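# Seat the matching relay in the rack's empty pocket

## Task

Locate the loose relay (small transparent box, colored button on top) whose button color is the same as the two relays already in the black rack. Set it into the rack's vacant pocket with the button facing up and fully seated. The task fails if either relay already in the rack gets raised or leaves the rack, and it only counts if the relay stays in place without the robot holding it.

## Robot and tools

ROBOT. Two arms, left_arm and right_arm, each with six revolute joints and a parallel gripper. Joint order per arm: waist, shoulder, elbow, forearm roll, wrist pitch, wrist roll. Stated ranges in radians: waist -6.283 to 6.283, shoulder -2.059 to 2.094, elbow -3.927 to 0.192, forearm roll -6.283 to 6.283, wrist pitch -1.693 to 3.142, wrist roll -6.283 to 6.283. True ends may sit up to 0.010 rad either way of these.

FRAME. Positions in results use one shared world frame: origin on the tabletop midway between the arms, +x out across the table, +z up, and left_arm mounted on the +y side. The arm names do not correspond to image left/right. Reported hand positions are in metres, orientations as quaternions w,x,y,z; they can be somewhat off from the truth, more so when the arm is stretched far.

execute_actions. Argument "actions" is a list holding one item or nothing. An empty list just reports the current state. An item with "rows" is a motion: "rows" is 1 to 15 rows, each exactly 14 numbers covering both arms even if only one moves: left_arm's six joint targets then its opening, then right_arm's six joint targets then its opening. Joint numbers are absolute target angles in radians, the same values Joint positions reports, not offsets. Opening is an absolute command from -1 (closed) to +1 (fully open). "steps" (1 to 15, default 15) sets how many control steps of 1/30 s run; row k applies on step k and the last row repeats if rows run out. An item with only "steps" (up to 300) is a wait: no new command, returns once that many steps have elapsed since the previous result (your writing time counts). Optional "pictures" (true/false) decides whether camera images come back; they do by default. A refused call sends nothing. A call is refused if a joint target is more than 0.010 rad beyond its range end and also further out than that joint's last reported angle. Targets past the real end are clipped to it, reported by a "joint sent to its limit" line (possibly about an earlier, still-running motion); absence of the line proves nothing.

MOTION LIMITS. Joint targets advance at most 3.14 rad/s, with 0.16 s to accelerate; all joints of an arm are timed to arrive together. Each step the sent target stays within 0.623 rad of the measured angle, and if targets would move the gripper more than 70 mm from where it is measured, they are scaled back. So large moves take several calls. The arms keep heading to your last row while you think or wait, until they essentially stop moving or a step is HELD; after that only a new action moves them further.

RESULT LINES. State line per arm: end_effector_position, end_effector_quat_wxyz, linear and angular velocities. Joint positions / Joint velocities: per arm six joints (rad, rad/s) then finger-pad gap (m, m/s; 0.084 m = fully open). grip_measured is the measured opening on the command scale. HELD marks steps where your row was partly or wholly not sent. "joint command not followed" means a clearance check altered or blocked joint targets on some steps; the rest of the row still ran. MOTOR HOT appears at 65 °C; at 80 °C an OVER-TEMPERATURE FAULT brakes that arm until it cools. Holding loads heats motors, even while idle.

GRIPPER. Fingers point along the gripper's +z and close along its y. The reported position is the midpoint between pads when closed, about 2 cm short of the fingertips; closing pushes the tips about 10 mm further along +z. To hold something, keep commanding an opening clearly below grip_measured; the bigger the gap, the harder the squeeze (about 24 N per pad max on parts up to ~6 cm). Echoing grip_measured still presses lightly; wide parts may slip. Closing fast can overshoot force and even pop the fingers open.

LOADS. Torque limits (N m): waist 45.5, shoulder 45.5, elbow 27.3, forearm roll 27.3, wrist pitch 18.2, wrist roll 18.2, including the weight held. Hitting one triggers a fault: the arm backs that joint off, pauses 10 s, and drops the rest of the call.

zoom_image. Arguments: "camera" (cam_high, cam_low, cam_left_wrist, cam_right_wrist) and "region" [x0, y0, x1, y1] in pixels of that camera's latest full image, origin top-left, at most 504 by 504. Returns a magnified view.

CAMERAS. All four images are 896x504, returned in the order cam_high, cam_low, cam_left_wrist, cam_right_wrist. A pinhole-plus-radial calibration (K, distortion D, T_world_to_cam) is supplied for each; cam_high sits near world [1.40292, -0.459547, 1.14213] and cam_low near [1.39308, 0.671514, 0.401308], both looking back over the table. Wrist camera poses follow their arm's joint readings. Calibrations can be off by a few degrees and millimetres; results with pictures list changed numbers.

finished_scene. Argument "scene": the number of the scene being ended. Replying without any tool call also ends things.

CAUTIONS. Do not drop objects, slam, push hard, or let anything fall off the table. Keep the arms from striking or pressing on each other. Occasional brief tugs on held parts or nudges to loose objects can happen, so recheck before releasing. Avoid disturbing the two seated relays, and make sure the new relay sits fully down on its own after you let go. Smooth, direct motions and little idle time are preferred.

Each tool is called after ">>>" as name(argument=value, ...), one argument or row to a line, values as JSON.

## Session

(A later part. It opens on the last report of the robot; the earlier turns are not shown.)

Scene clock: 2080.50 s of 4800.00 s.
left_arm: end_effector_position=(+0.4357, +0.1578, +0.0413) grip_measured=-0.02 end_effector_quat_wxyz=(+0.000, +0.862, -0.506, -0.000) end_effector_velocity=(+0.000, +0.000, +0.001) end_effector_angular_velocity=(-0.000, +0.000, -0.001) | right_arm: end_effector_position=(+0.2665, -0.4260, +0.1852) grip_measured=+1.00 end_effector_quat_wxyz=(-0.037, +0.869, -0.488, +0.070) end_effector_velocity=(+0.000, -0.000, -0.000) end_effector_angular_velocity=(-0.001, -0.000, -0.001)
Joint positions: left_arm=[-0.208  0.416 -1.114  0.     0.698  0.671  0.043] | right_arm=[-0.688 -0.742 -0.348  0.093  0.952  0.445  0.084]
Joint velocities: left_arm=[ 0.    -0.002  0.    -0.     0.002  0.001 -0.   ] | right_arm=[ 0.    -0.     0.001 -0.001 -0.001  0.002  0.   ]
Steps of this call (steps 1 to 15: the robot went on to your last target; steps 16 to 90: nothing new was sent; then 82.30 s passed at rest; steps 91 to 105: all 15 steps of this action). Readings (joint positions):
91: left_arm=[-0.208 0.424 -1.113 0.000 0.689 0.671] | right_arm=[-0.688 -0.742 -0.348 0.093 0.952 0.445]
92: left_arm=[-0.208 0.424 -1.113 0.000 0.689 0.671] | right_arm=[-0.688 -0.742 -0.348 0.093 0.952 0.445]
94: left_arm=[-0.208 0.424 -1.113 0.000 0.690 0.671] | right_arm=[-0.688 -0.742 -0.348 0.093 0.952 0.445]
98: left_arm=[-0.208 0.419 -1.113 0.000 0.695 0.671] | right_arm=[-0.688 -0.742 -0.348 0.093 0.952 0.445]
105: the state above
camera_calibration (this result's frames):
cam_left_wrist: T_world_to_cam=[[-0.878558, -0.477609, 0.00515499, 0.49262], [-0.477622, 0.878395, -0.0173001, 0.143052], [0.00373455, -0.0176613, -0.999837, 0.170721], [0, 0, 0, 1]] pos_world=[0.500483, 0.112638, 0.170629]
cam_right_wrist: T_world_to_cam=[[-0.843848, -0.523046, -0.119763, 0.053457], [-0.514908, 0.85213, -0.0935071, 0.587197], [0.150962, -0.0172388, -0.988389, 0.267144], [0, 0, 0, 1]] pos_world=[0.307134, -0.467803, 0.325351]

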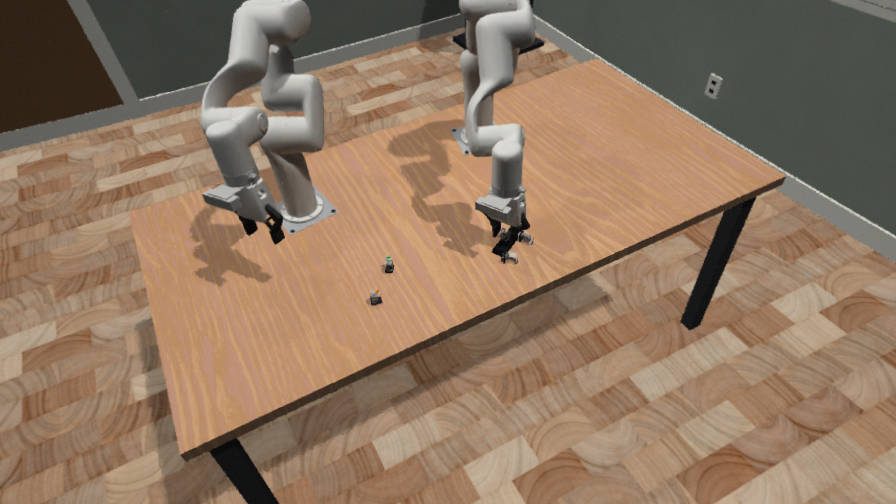

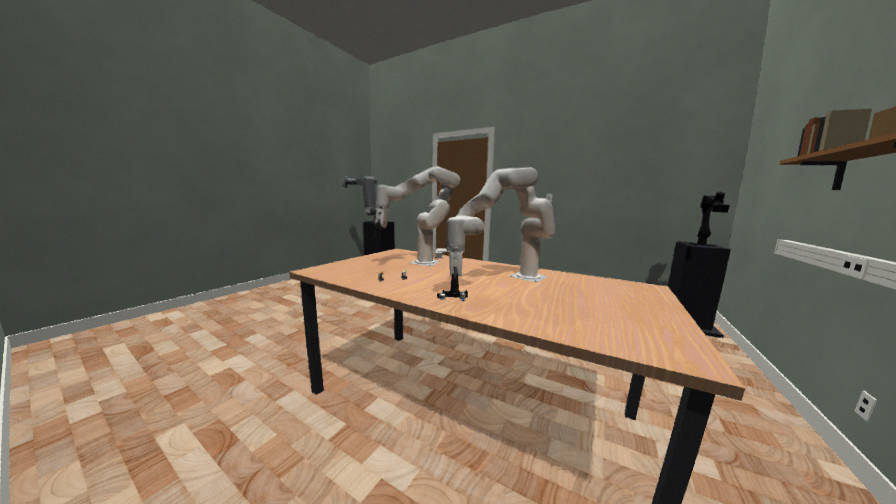

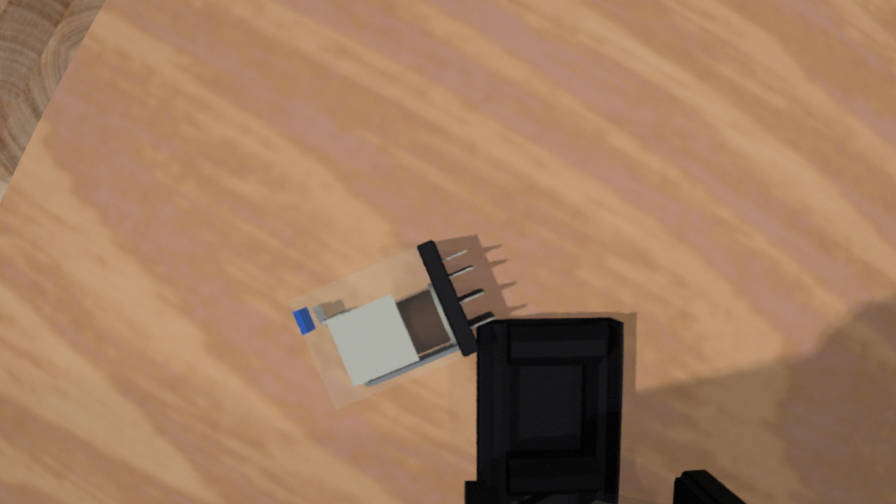

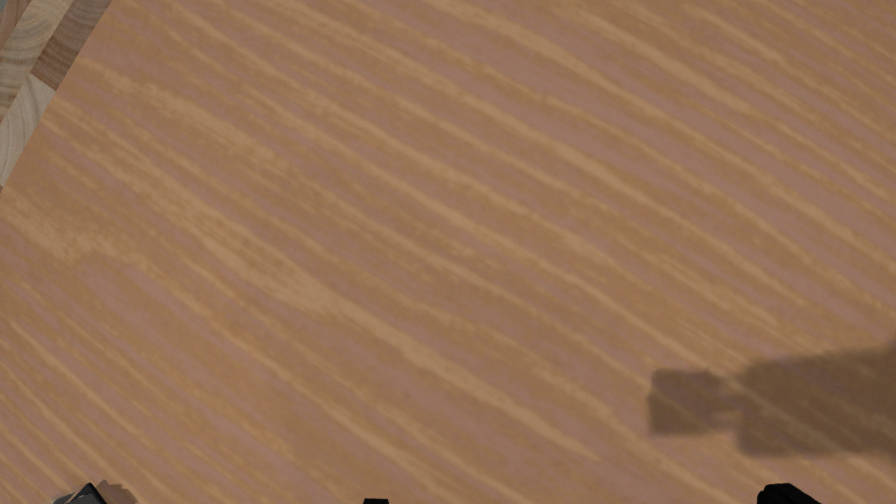

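>>> execute_actions(
  actions=[
    {"rows": [[-0.2079, 0.4139, -1.1142, 0.0, 0.7003, 0.6711, -0.2, -0.688, -0.742, -0.348, 0.093, 0.952, 0.445, 1.0], [-0.2079, 0.4119, -1.1145, 0.0, 0.7026, 0.6711, -0.2, -0.688, -0.742, -0.348, 0.093, 0.952, 0.445, 1.0], [-0.2079, 0.4098, -1.1148, 0.0, 0.7050, 0.6711, -0.2, -0.688, -0.742, -0.348, 0.093, 0.952, 0.445, 1.0], [-0.2079, 0.4078, -1.1151, 0.0, 0.7073, 0.6711, -0.2, -0.688, -0.742, -0.348, 0.093, 0.952, 0.445, 1.0], [-0.2079, 0.4057, -1.1154, 0.0, 0.7097, 0.6711, -0.22, -0.688, -0.742, -0.348, 0.093, 0.952, 0.445, 1.0], [-0.2079, 0.4036, -1.1157, 0.0, 0.7121, 0.6711, -0.25, -0.688, -0.742, -0.348, 0.093, 0.952, 0.445, 1.0], [-0.2079, 0.4016, -1.1160, 0.0, 0.7144, 0.6711, -0.28, -0.688, -0.742, -0.348, 0.093, 0.952, 0.445, 1.0], [-0.2079, 0.3995, -1.1163, 0.0, 0.7168, 0.6711, -0.32, -0.688, -0.742, -0.348, 0.093, 0.952, 0.445, 1.0], [-0.2079, 0.3975, -1.1166, 0.0, 0.7191, 0.6711, -0.36, -0.688, -0.742, -0.348, 0.093, 0.952, 0.445, 1.0], [-0.2079, 0.3954, -1.1169, 0.0, 0.7215, 0.6711, -0.40, -0.688, -0.742, -0.348, 0.093, 0.952, 0.445, 1.0], [-0.2079, 0.3954, -1.1169, 0.0, 0.7215, 0.6711, -0.44, -0.688, -0.742, -0.348, 0.093, 0.952, 0.445, 1.0], [-0.2079, 0.3954, -1.1169, 0.0, 0.7215, 0.6711, -0.48, -0.688, -0.742, -0.348, 0.093, 0.952, 0.445, 1.0], [-0.2079, 0.3954, -1.1169, 0.0, 0.7215, 0.6711, -0.52, -0.688, -0.742, -0.348, 0.093, 0.952, 0.445, 1.0], [-0.2079, 0.3954, -1.1169, 0.0, 0.7215, 0.6711, -0.56, -0.688, -0.742, -0.348, 0.093, 0.952, 0.445, 1.0], [-0.2079, 0.3954, -1.1169, 0.0, 0.7215, 0.6711, -0.6, -0.688, -0.742, -0.348, 0.093, 0.952, 0.445, 1.0]], "steps": 15},
  ],
  pictures=true,
)

Scene clock: 2124.90 s of 4800.00 s.
left_arm: end_effector_position=(+0.4361, +0.1577, +0.0509) grip_measured=-0.02 end_effector_quat_wxyz=(-0.000, +0.862, -0.506, +0.000) end_effector_velocity=(-0.001, +0.001, +0.009) end_effector_angular_velocity=(+0.000, +0.002, +0.000) | right_arm: end_effector_position=(+0.2665, -0.4260, +0.1852) grip_measured=+1.00 end_effector_quat_wxyz=(-0.037, +0.869, -0.488, +0.070) end_effector_velocity=(-0.000, +0.000, -0.000) end_effector_angular_velocity=(+0.001, -0.000, -0.001)
Joint positions: left_arm=[-0.208  0.397 -1.117 -0.     0.719  0.671  0.043] | right_arm=[-0.688 -0.742 -0.348  0.093  0.952  0.445  0.084]
Joint velocities: left_arm=[ 0.001 -0.019 -0.002 -0.     0.022  0.001 -0.   ] | right_arm=[-0.001 -0.     0.001  0.001 -0.    -0.    -0.   ]
Steps of this call (steps 1 to 15: the robot went on to your last target; steps 16 to 90: nothing new was sent; then 40.90 s passed at rest; steps 91 to 105: all 15 steps of this action). Readings (joint positions):
91: left_arm=[-0.208 0.416 -1.114 -0.000 0.698 0.671] | right_arm=[-0.688 -0.742 -0.348 0.093 0.952 0.445]
92: left_arm=[-0.208 0.416 -1.114 0.000 0.698 0.671] | right_arm=[-0.688 -0.742 -0.348 0.093 0.952 0.445]
94: left_arm=[-0.208 0.414 -1.114 0.000 0.700 0.671] | right_arm=[-0.688 -0.742 -0.348 0.093 0.952 0.445]
98: left_arm=[-0.208 0.408 -1.115 -0.000 0.707 0.671] | right_arm=[-0.688 -0.742 -0.348 0.093 0.952 0.445]
105: the state above
camera_calibration (this result's frames):
cam_left_wrist: T_world_to_cam=[[-0.878562, -0.477607, 0.00446538, 0.492824], [-0.477605, 0.878387, -0.0181542, 0.143526], [0.00474823, -0.0180822, -0.999825, 0.179958], [0, 0, 0, 1]] pos_world=[0.500671, 0.112559, 0.180331]
cam_right_wrist: T_world_to_cam=[[-0.843848, -0.523046, -0.119763, 0.053457], [-0.514908, 0.85213, -0.093507, 0.587197], [0.150962, -0.0172387, -0.988389, 0.267144], [0, 0, 0, 1]] pos_world=[0.307134, -0.467802, 0.325351]

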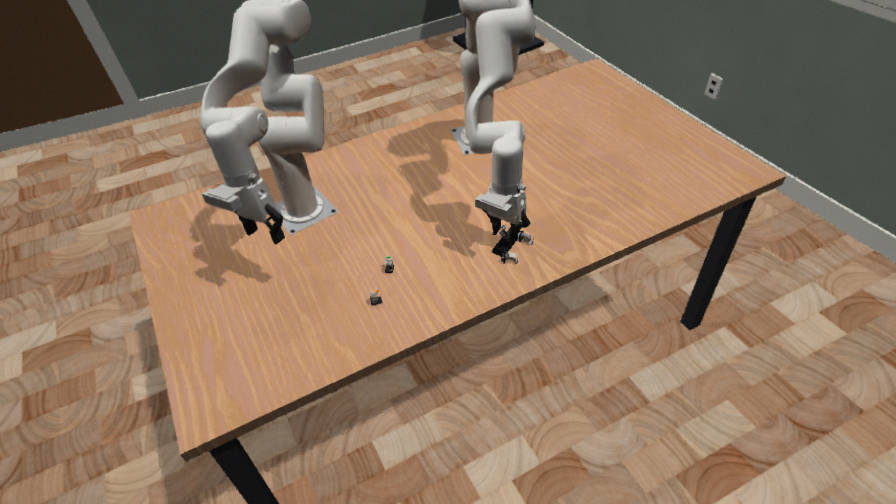

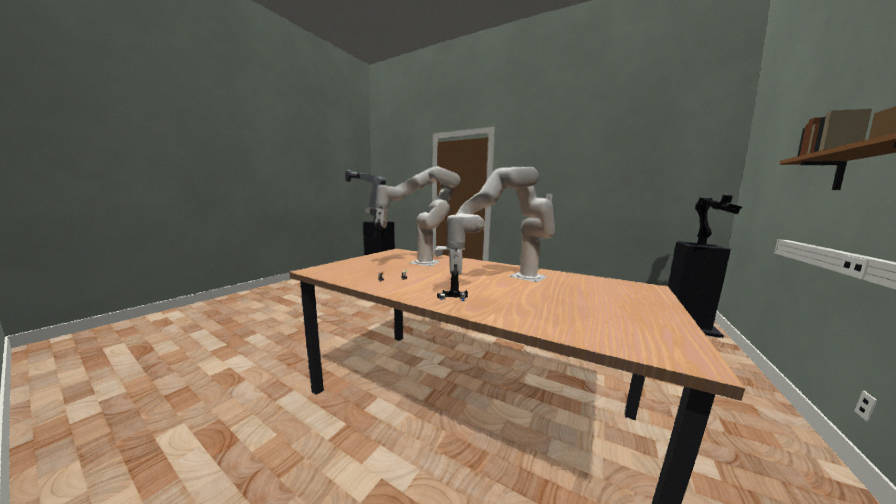

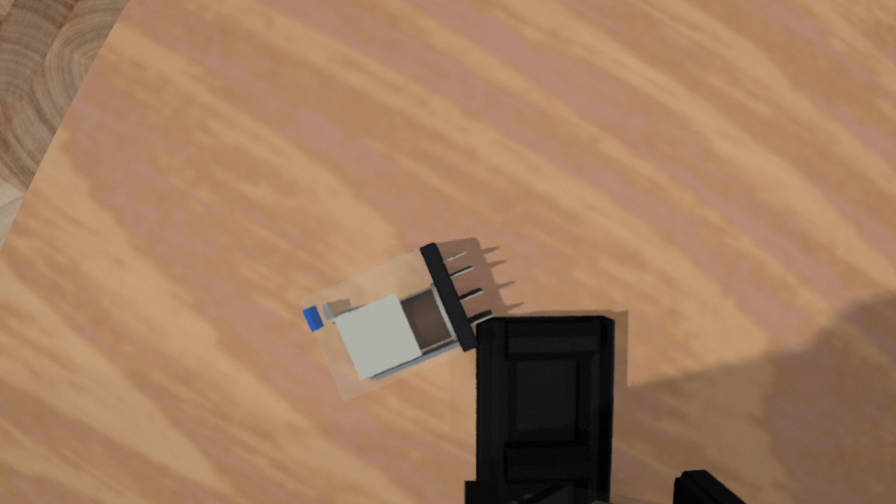

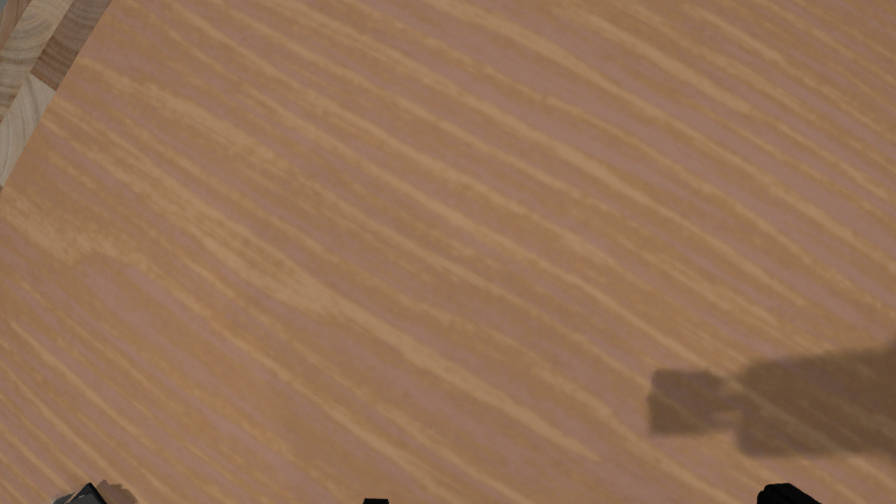

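>>> zoom_image(
  camera="cam_high",
  region=[470, 190, 550, 260],
)

>>> zoom_image(
  camera="cam_low",
  region=[432, 262, 482, 302],
)

Region (470, 190, 550, 260) of cam_high's 896x504 image, scaled by 6.300, with more detail than that image has; it fills the top 441 rows of this view, and the rest is white.

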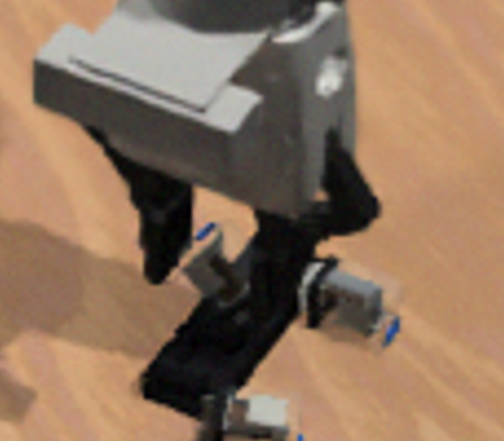

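Region (432, 262, 482, 302) of cam_low's 896x504 image, scaled by 10.080, with more detail than that image has; it fills the top 403 rows of this view, and the rest is white.

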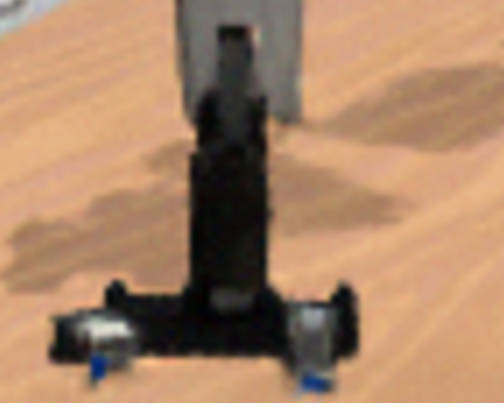

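>>> execute_actions(
  actions=[
    {"rows": [[-0.2079, 0.3413, -1.1307, 0.0, 0.7894, 0.6711, -0.6, -0.688, -0.742, -0.348, 0.093, 0.952, 0.445, 1.0]], "steps": 15},
  ],
  pictures=false,
)

Scene clock: 2245.40 s of 4800.00 s.
left_arm: end_effector_position=(+0.4355, +0.1579, +0.0787) grip_measured=-0.02 end_effector_quat_wxyz=(+0.000, +0.862, -0.506, -0.001) end_effector_velocity=(+0.002, -0.001, +0.005) end_effector_angular_velocity=(-0.003, -0.006, +0.002) | right_arm: end_effector_position=(+0.2665, -0.4260, +0.1852) grip_measured=+1.00 end_effector_quat_wxyz=(-0.037, +0.869, -0.488, +0.070) end_effector_velocity=(+0.000, -0.000, +0.001) end_effector_angular_velocity=(-0.002, -0.001, +0.001)
Joint positions: left_arm=[-0.208  0.342 -1.13   0.     0.789  0.671  0.043] | right_arm=[-0.688 -0.742 -0.348  0.093  0.952  0.445  0.084]
Joint velocities: left_arm=[-0.    -0.007 -0.005 -0.     0.006 -0.002  0.   ] | right_arm=[-0.    -0.001 -0.001 -0.001  0.    -0.001 -0.   ]
Steps of this call (steps 1 to 15: the robot went on to your last target; steps 16 to 90: nothing new was sent; then 117.00 s passed at rest; steps 91 to 105: all 15 steps of this action). Readings (joint positions):
91: left_arm=[-0.208 0.395 -1.117 0.000 0.722 0.671] | right_arm=[-0.688 -0.742 -0.348 0.093 0.952 0.445]
92: left_arm=[-0.208 0.393 -1.117 0.000 0.726 0.671] | right_arm=[-0.688 -0.742 -0.348 0.093 0.952 0.445]
94: left_arm=[-0.208 0.377 -1.120 0.000 0.749 0.671] | right_arm=[-0.688 -0.742 -0.348 0.093 0.952 0.445]
98: left_arm=[-0.208 0.346 -1.132 -0.000 0.779 0.671] | right_arm=[-0.688 -0.742 -0.348 0.093 0.952 0.445]
105: the state above

>>> execute_actions(
  actions=[
    {"rows": [[0.463, -0.0560, -0.6757, 0.0, 0.7317, 1.5708, -0.6, -0.688, -0.742, -0.348, 0.093, 0.952, 0.445, 1.0]], "steps": 15},
  ],
  pictures=false,
)

>>> execute_actions(
  actions=[
    {"steps": 12},
  ],
  pictures=true,
)

Scene clock: 2254.37 s of 4800.00 s.
left_arm: end_effector_position=(+0.4223, +0.3089, +0.0937) grip_measured=-0.02 end_effector_quat_wxyz=(-0.000, +0.853, -0.522, +0.000) end_effector_velocity=(-0.086, +0.326, +0.023) end_effector_angular_velocity=(+0.000, -0.002, -0.293) | right_arm: end_effector_position=(+0.2665, -0.4260, +0.1852) grip_measured=+1.00 end_effector_quat_wxyz=(-0.037, +0.869, -0.488, +0.070) end_effector_velocity=(+0.000, -0.000, +0.000) end_effector_angular_velocity=(-0.001, -0.001, -0.000)
Joint positions: left_arm=[ 0.083  0.167 -0.931  0.     0.764  1.     0.043] | right_arm=[-0.688 -0.742 -0.348  0.093  0.952  0.445  0.084]
Joint velocities: left_arm=[ 0.674 -0.396  0.452 -0.    -0.058  0.967  0.   ] | right_arm=[-0.    -0.001 -0.    -0.    -0.     0.     0.   ]
Steps of this call (steps 1 to 15: the robot went on to your last target; steps 16 to 90: nothing new was sent; then 5.47 s passed at rest; steps 91 to 105: all 15 steps of this action). Readings (joint positions):
91: left_arm=[-0.208 0.341 -1.131 -0.000 0.789 0.671] | right_arm=[-0.688 -0.742 -0.348 0.093 0.952 0.445]
92: left_arm=[-0.205 0.339 -1.128 -0.000 0.789 0.676] | right_arm=[-0.688 -0.742 -0.348 0.093 0.952 0.445]
94: left_arm=[-0.172 0.317 -1.101 -0.000 0.785 0.713] | right_arm=[-0.688 -0.742 -0.348 0.093 0.952 0.445]
98: left_arm=[-0.074 0.259 -1.037 0.000 0.777 0.806] | right_arm=[-0.688 -0.742 -0.348 0.093 0.952 0.445]
105: the state above

Scene clock: 2254.77 s of 4800.00 s.
left_arm: end_effector_position=(+0.3665, +0.4319, +0.0993) grip_measured=-0.02 end_effector_quat_wxyz=(-0.000, +0.813, -0.582, +0.000) end_effector_velocity=(-0.186, +0.273, +0.005) end_effector_angular_velocity=(+0.000, -0.000, -0.354) | right_arm: end_effector_position=(+0.2665, -0.4260, +0.1852) grip_measured=+1.00 end_effector_quat_wxyz=(-0.037, +0.869, -0.488, +0.070) end_effector_velocity=(-0.000, +0.000, -0.000) end_effector_angular_velocity=(-0.000, +0.001, +0.002)
Joint positions: left_arm=[ 0.366  0.001 -0.741  0.     0.74   1.425  0.043] | right_arm=[-0.688 -0.742 -0.348  0.093  0.952  0.445  0.084]
Joint velocities: left_arm=[ 0.723 -0.425  0.486 -0.    -0.061  1.077 -0.   ] | right_arm=[ 0.     0.    -0.    -0.     0.    -0.001 -0.   ]
Steps of this call (steps 1 to 12: the robot went on to your last target). Readings (joint positions):
1: left_arm=[0.106 0.153 -0.916 0.000 0.762 1.033] | right_arm=[-0.688 -0.742 -0.348 0.093 0.952 0.445]
2: left_arm=[0.129 0.140 -0.901 0.000 0.760 1.067] | right_arm=[-0.688 -0.742 -0.348 0.093 0.952 0.445]
4: left_arm=[0.175 0.113 -0.869 0.000 0.756 1.137] | right_arm=[-0.688 -0.742 -0.348 0.093 0.952 0.445]
8: left_arm=[0.269 0.058 -0.806 0.000 0.748 1.279] | right_arm=[-0.688 -0.742 -0.348 0.093 0.952 0.445]
12: the state above
camera_calibration (this result's frames):
cam_left_wrist: T_world_to_cam=[[-0.949815, -0.312775, 0.00479206, 0.517331], [-0.31281, 0.949653, -0.0175983, -0.220919], [0.000953491, -0.0182141, -0.999834, 0.235143], [0, 0, 0, 1]] pos_world=[0.422039, 0.375887, 0.228737]
cam_right_wrist: T_world_to_cam=[[-0.843848, -0.523046, -0.119763, 0.0534569], [-0.514909, 0.85213, -0.0935071, 0.587197], [0.150962, -0.0172388, -0.988389, 0.267144], [0, 0, 0, 1]] pos_world=[0.307134, -0.467802, 0.325351]

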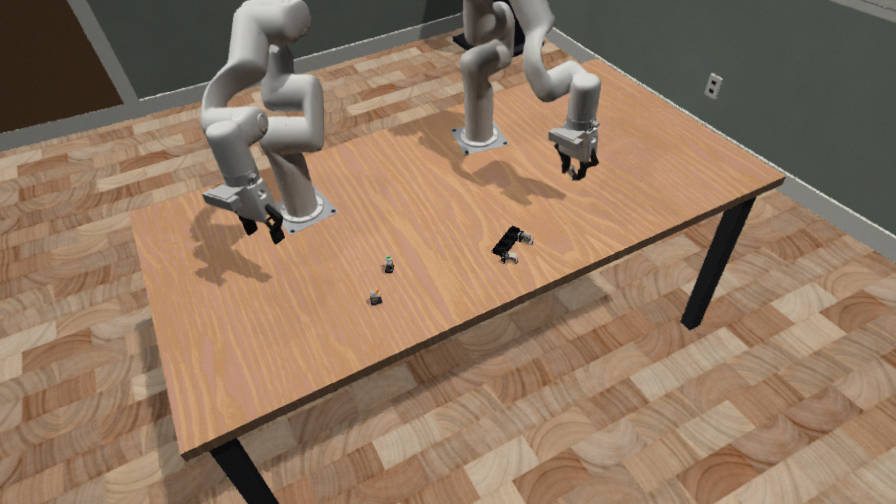

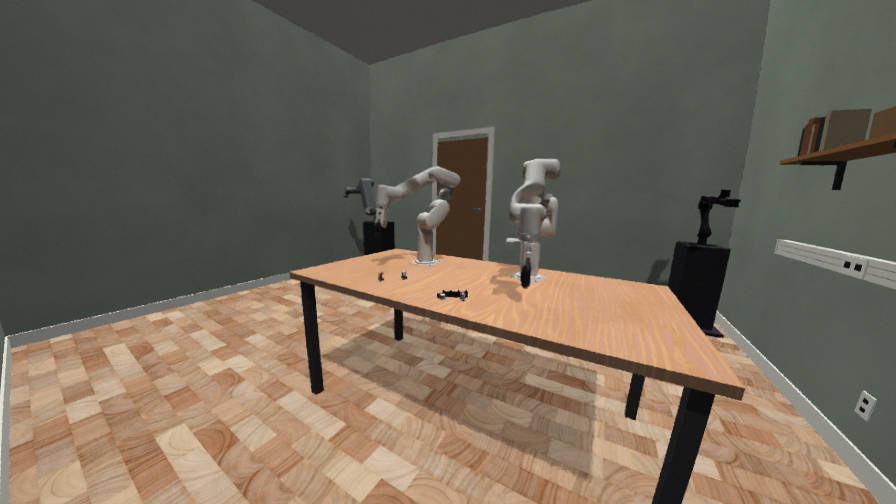

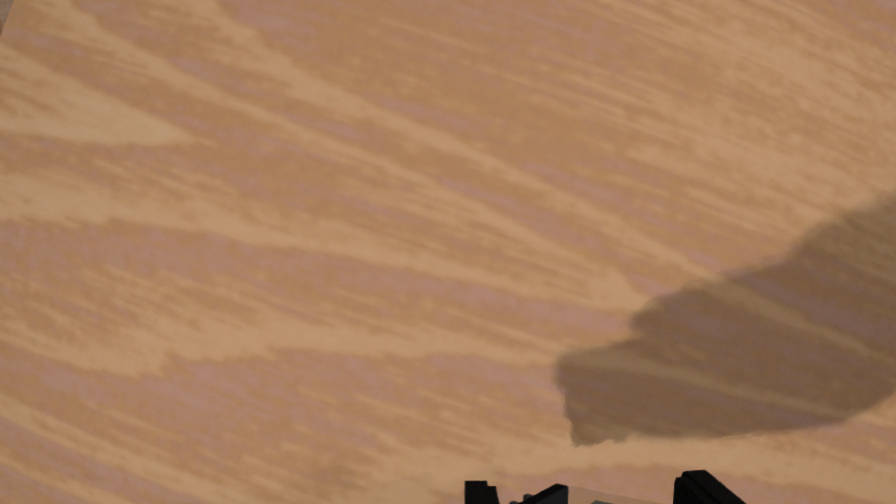

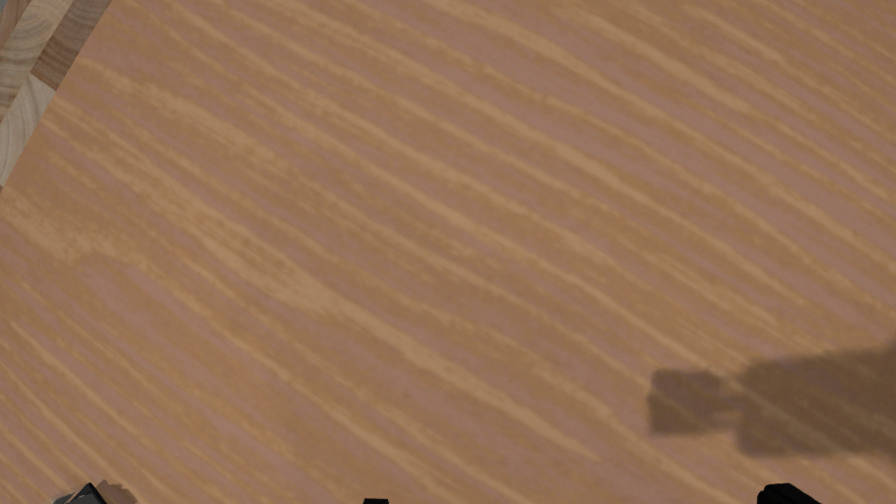

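>>> execute_actions(
  actions=[
    {"steps": 10},
  ],
  pictures=true,
)

Scene clock: 2271.90 s of 4800.00 s.
left_arm: end_effector_position=(+0.3400, +0.4662, +0.0995) grip_measured=-0.02 end_effector_quat_wxyz=(+0.000, +0.799, -0.601, +0.000) end_effector_velocity=(-0.000, +0.000, +0.000) end_effector_angular_velocity=(+0.000, -0.000, +0.002) | right_arm: end_effector_position=(+0.2665, -0.4260, +0.1852) grip_measured=+1.00 end_effector_quat_wxyz=(-0.037, +0.869, -0.488, +0.070) end_effector_velocity=(-0.000, -0.000, -0.000) end_effector_angular_velocity=(-0.001, +0.002, +0.003)
Joint positions: left_arm=[ 0.463 -0.056 -0.676  0.     0.732  1.571  0.043] | right_arm=[-0.688 -0.742 -0.348  0.093  0.952  0.445  0.084]
Joint velocities: left_arm=[ 0.    -0.     0.     0.    -0.    -0.002 -0.   ] | right_arm=[ 0.     0.001  0.    -0.002  0.001 -0.002 -0.   ]
Steps of this call (steps 1 to 30: the robot went on to your last target; steps 31 to 90: nothing new was sent; then 14.13 s passed at rest). Readings (joint positions):
1: left_arm=[0.390 -0.013 -0.725 0.000 0.738 1.460] | right_arm=[-0.688 -0.742 -0.348 0.093 0.952 0.445]
2: left_arm=[0.411 -0.025 -0.711 0.000 0.736 1.490] | right_arm=[-0.688 -0.742 -0.348 0.093 0.952 0.445]
4: left_arm=[0.439 -0.042 -0.692 0.000 0.734 1.532] | right_arm=[-0.688 -0.742 -0.348 0.093 0.952 0.445]
8: left_arm=[0.457 -0.053 -0.679 -0.000 0.732 1.563] | right_arm=[-0.688 -0.742 -0.348 0.093 0.952 0.445]
90: the state above
All arms were judged still, so your last target was given up. Only a new action makes them travel on or press farther. Fingers that are still opening or closing keep moving.
camera_calibration (this result's frames):
cam_left_wrist: T_world_to_cam=[[-0.963991, -0.265891, 0.00492401, 0.485867], [-0.265936, 0.96383, -0.0175819, -0.284311], [-0.0000710344, -0.0182583, -0.999833, 0.236328], [0, 0, 0, 1]] pos_world=[0.392779, 0.40753, 0.228898]
cam_right_wrist: T_world_to_cam=[[-0.843848, -0.523046, -0.119763, 0.053457], [-0.514908, 0.85213, -0.0935071, 0.587197], [0.150962, -0.0172388, -0.988389, 0.267144], [0, 0, 0, 1]] pos_world=[0.307134, -0.467803, 0.325351]

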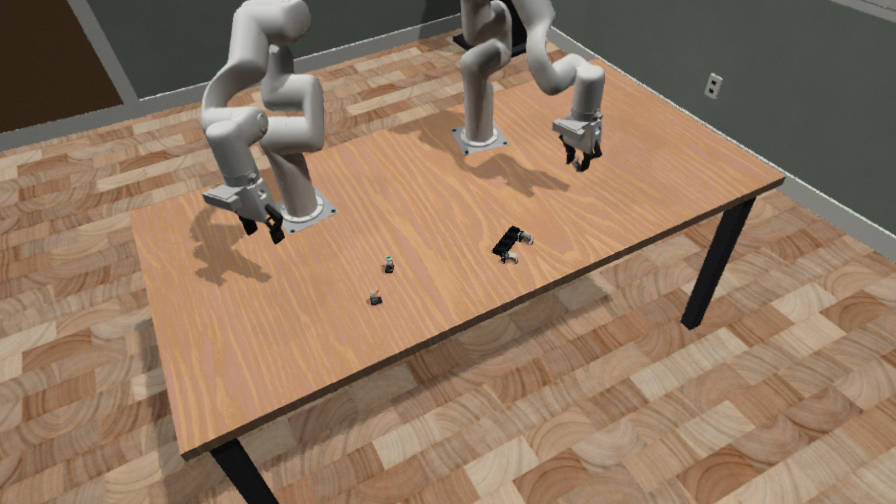

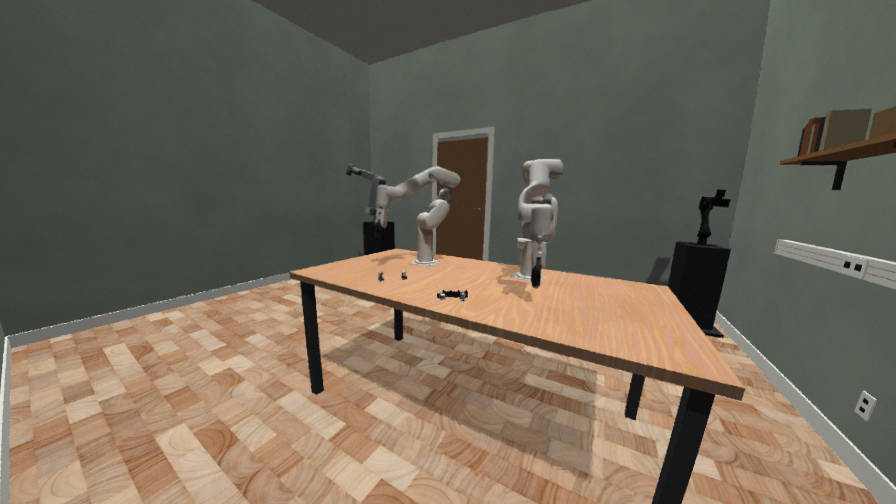

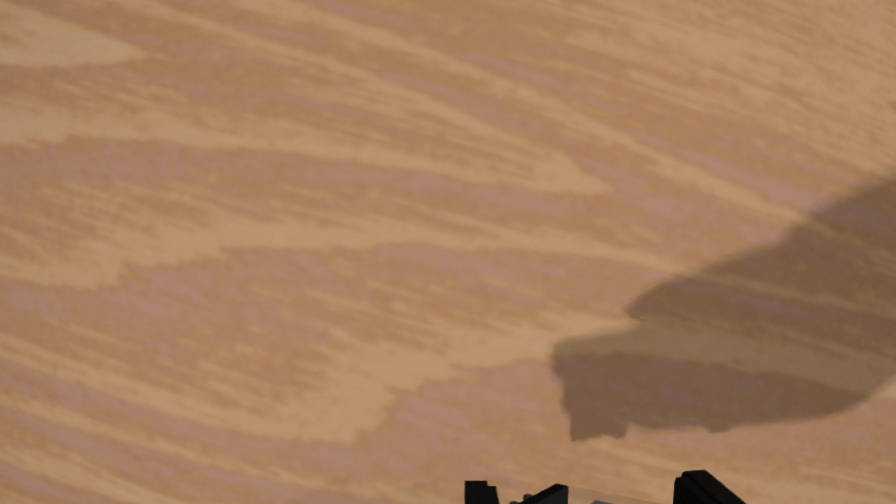

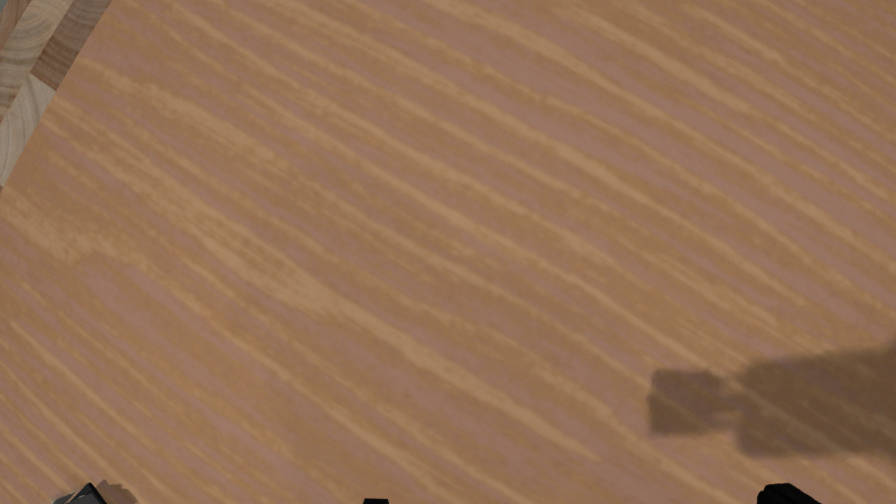

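>>> execute_actions(
  actions=[],
)

Scene clock: 2332.97 s of 4800.00 s.
left_arm: end_effector_position=(+0.3400, +0.4662, +0.0995) grip_measured=-0.02 end_effector_quat_wxyz=(+0.000, +0.799, -0.601, +0.000) end_effector_velocity=(-0.001, -0.000, -0.000) end_effector_angular_velocity=(-0.001, +0.003, -0.000) | right_arm: end_effector_position=(+0.2665, -0.4260, +0.1852) grip_measured=+1.00 end_effector_quat_wxyz=(-0.037, +0.869, -0.488, +0.070) end_effector_velocity=(-0.000, -0.000, -0.000) end_effector_angular_velocity=(-0.001, +0.001, +0.001)
Joint positions: left_arm=[ 0.463 -0.056 -0.676 -0.     0.732  1.571  0.043] | right_arm=[-0.688 -0.742 -0.348  0.093  0.952  0.445  0.084]
Joint velocities: left_arm=[-0.     0.    -0.     0.     0.003 -0.001  0.   ] | right_arm=[-0.     0.     0.    -0.001  0.001 -0.    -0.   ]
Steps of this call (steps 1 to 90: nothing new was sent; then 58.07 s passed at rest). Readings (joint positions):
1: left_arm=[0.463 -0.056 -0.676 -0.000 0.732 1.571] | right_arm=[-0.688 -0.742 -0.348 0.093 0.952 0.445]
2: left_arm=[0.463 -0.056 -0.676 0.000 0.732 1.571] | right_arm=[-0.688 -0.742 -0.348 0.093 0.952 0.445]
4: left_arm=[0.463 -0.056 -0.676 0.000 0.732 1.571] | right_arm=[-0.688 -0.742 -0.348 0.093 0.952 0.445]
8: left_arm=[0.463 -0.056 -0.676 0.000 0.732 1.571] | right_arm=[-0.688 -0.742 -0.348 0.093 0.952 0.445]
90: the state above
camera_calibration (this result's frames):
cam_left_wrist: T_world_to_cam=[[-0.963991, -0.265891, 0.00492402, 0.485867], [-0.265936, 0.96383, -0.017582, -0.284311], [-0.0000710363, -0.0182583, -0.999833, 0.236328], [0, 0, 0, 1]] pos_world=[0.392779, 0.40753, 0.228898]
cam_right_wrist: T_world_to_cam=[[-0.843848, -0.523046, -0.119763, 0.0534569], [-0.514909, 0.85213, -0.0935069, 0.587197], [0.150962, -0.0172386, -0.988389, 0.267144], [0, 0, 0, 1]] pos_world=[0.307134, -0.467802, 0.325351]

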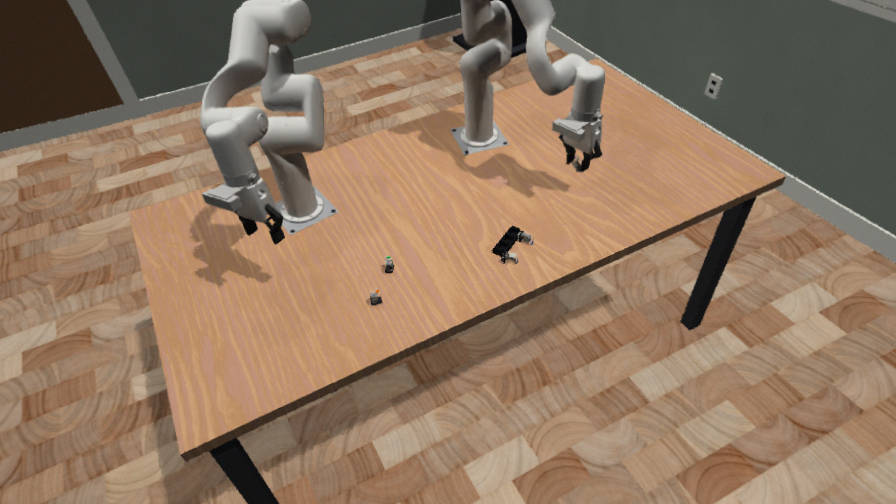

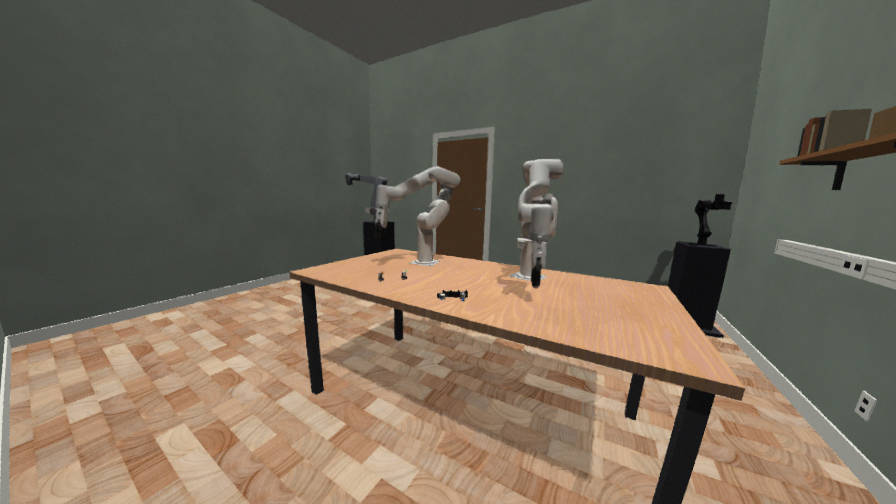

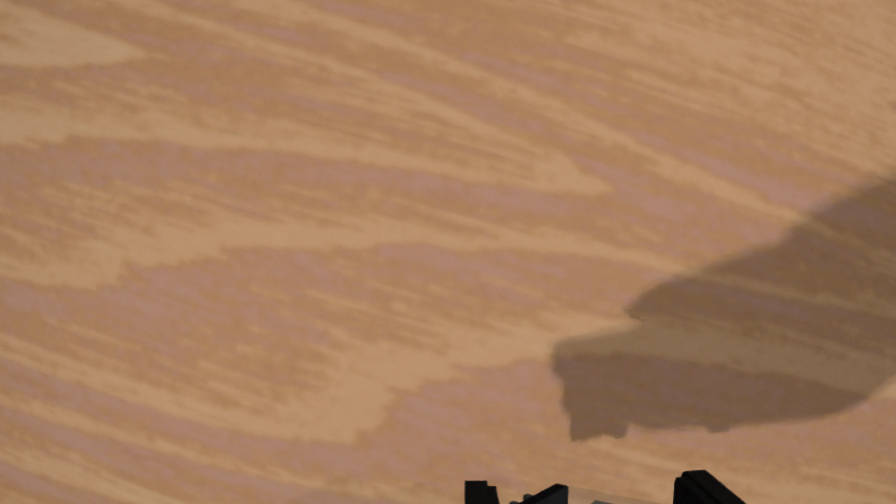

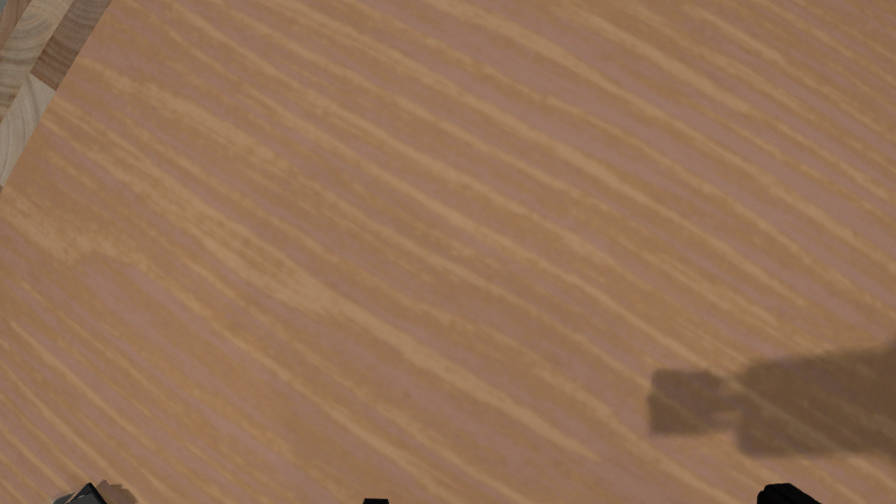

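>>> zoom_image(
  camera="cam_high",
  region=[200, 180, 340, 270],
)

>>> zoom_image(
  camera="cam_low",
  region=[490, 230, 590, 300],
)

Region (200, 180, 340, 270) of cam_high's 896x504 image, scaled by 3.600, with more detail than that image has; it fills the top 324 rows of this view, and the rest is white.

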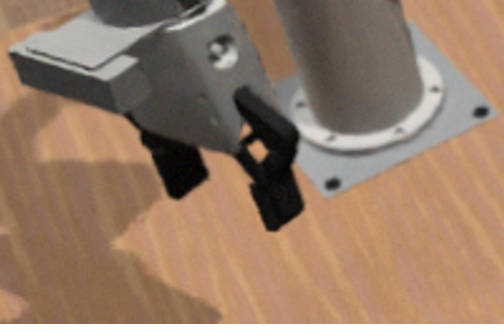

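Region (490, 230, 590, 300) of cam_low's 896x504 image, scaled by 5.040, with more detail than that image has; it fills the top 353 rows of this view, and the rest is white.

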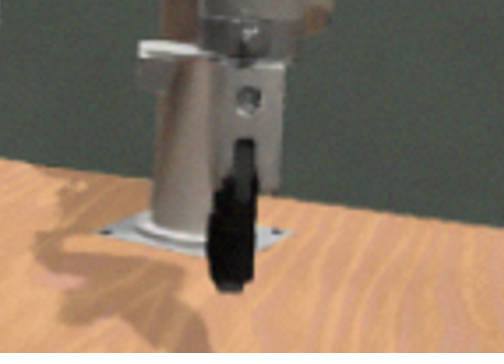

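>>> execute_actions(
  actions=[
    {"rows": [[0.463,0.2762,-1.1300,0,1.2937,1.5708,-0.6,-0.688,-0.742,-0.348,0.093,0.952,0.445,1.0]], "steps": 15},
  ],
)

Scene clock: 2453.47 s of 4800.00 s.
left_arm: end_effector_position=(+0.3397, +0.4661, +0.0987) grip_measured=-0.02 end_effector_quat_wxyz=(+0.171, +0.780, -0.587, -0.129) end_effector_velocity=(+0.001, +0.001, +0.017) end_effector_angular_velocity=(-0.025, +0.087, +0.001) | right_arm: end_effector_position=(+0.2665, -0.4260, +0.1852) grip_measured=+1.00 end_effector_quat_wxyz=(-0.037, +0.869, -0.488, +0.070) end_effector_velocity=(-0.000, +0.000, -0.000) end_effector_angular_velocity=(+0.001, +0.001, +0.000)
Joint positions: left_arm=[ 0.463  0.271 -1.12   0.     1.282  1.571  0.043] | right_arm=[-0.688 -0.742 -0.348  0.093  0.952  0.445  0.084]
Joint velocities: left_arm=[ 0.002  0.054 -0.119  0.     0.156  0.001  0.   ] | right_arm=[ 0.     0.001 -0.     0.     0.001  0.     0.   ]
Steps of this call (steps 1 to 90: nothing new was sent; then 117.00 s passed at rest; steps 91 to 105: all 15 steps of this action). Readings (joint positions):
91: left_arm=[0.463 -0.056 -0.676 0.000 0.732 1.571] | right_arm=[-0.688 -0.742 -0.348 0.093 0.952 0.445]
92: left_arm=[0.463 -0.054 -0.679 0.000 0.736 1.571] | right_arm=[-0.688 -0.742 -0.348 0.093 0.952 0.445]
94: left_arm=[0.463 -0.028 -0.715 0.000 0.784 1.571] | right_arm=[-0.688 -0.742 -0.348 0.093 0.952 0.445]
98: left_arm=[0.463 0.135 -0.939 -0.000 1.055 1.571] | right_arm=[-0.688 -0.742 -0.348 0.093 0.952 0.445]
105: the state above
camera_calibration (this result's frames):
cam_left_wrist: T_world_to_cam=[[-0.873615, -0.239873, 0.423388, 0.40138], [-0.273966, 0.96152, -0.0205439, -0.28022], [-0.402168, -0.133941, -0.905715, 0.416715], [0, 0, 0, 1]] pos_world=[0.44147, 0.421533, 0.201729]
cam_right_wrist: T_world_to_cam=[[-0.843848, -0.523046, -0.119763, 0.053457], [-0.514908, 0.85213, -0.093507, 0.587197], [0.150962, -0.0172387, -0.988389, 0.267144], [0, 0, 0, 1]] pos_world=[0.307134, -0.467802, 0.325351]

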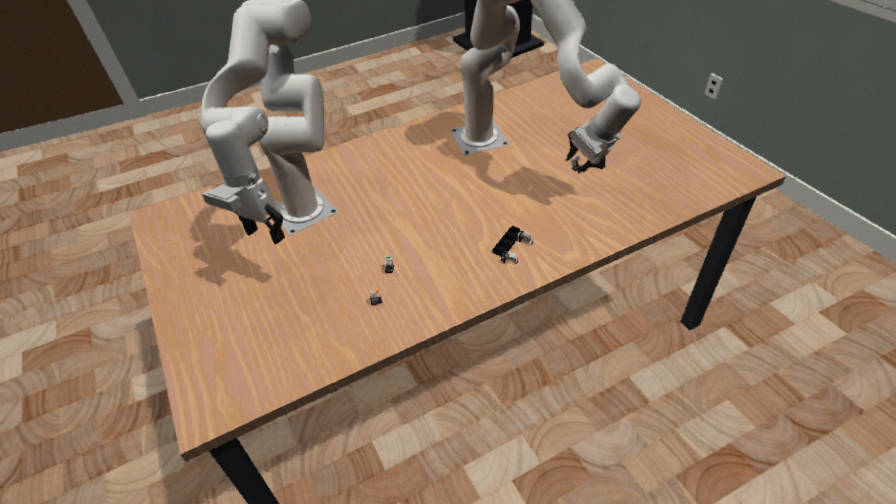

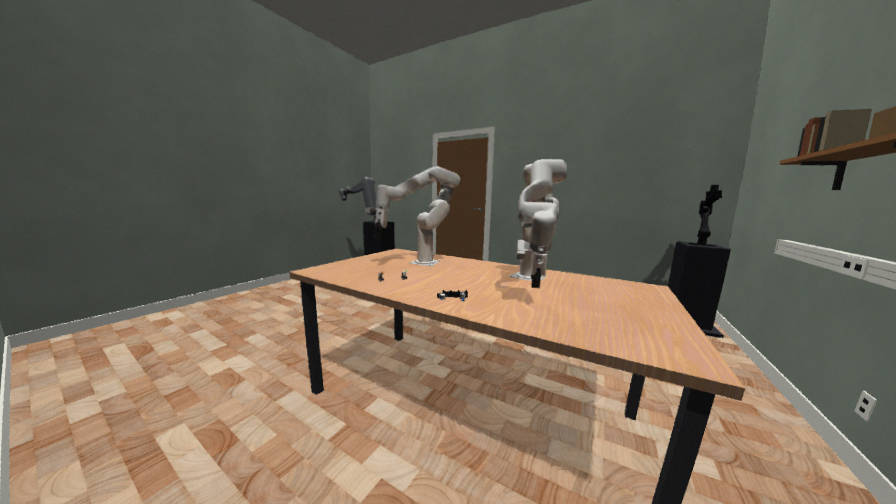

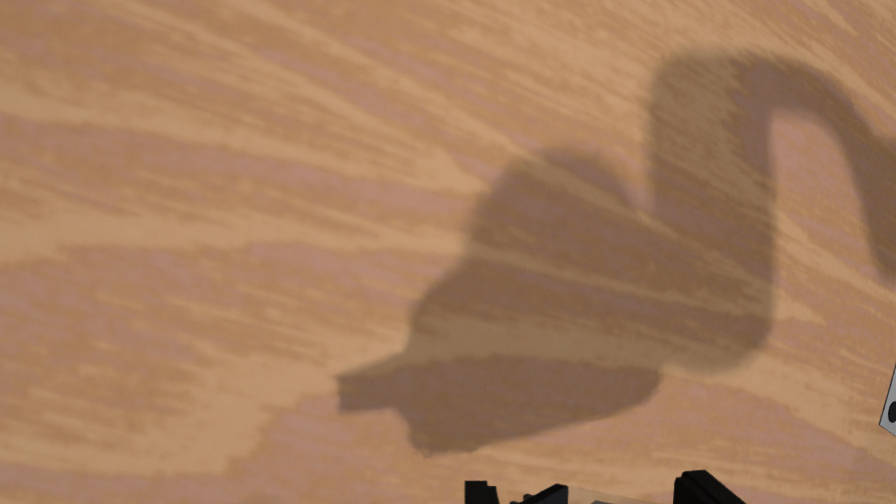

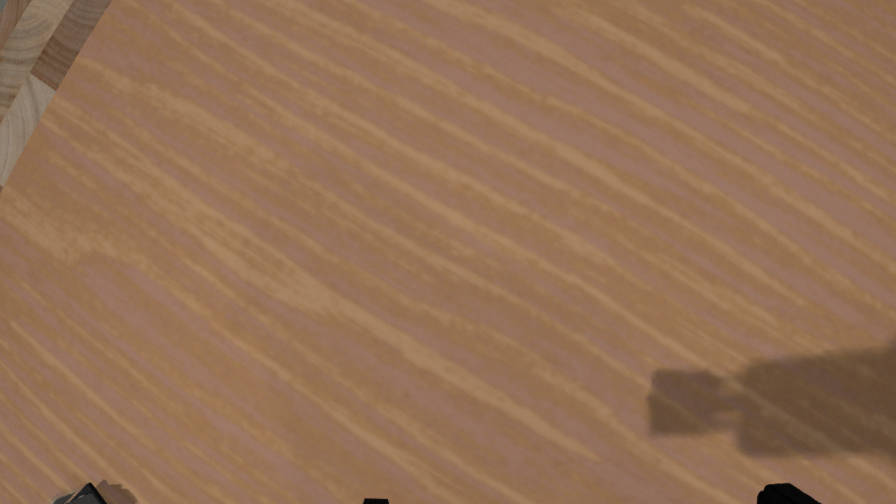

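>>> zoom_image(
  camera="cam_high",
  region=[540, 110, 640, 190],
)

Region (540, 110, 640, 190) of cam_high's 896x504 image, scaled by 5.040, with more detail than that image has; it fills the top 403 rows of this view, and the rest is white.

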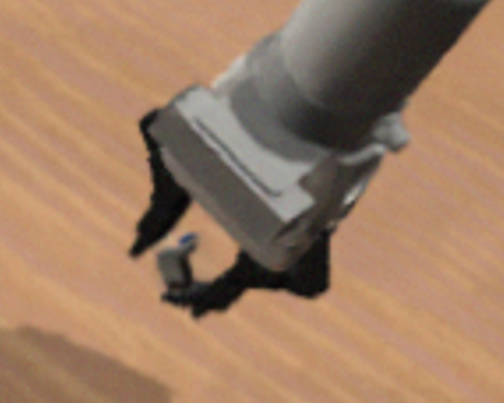

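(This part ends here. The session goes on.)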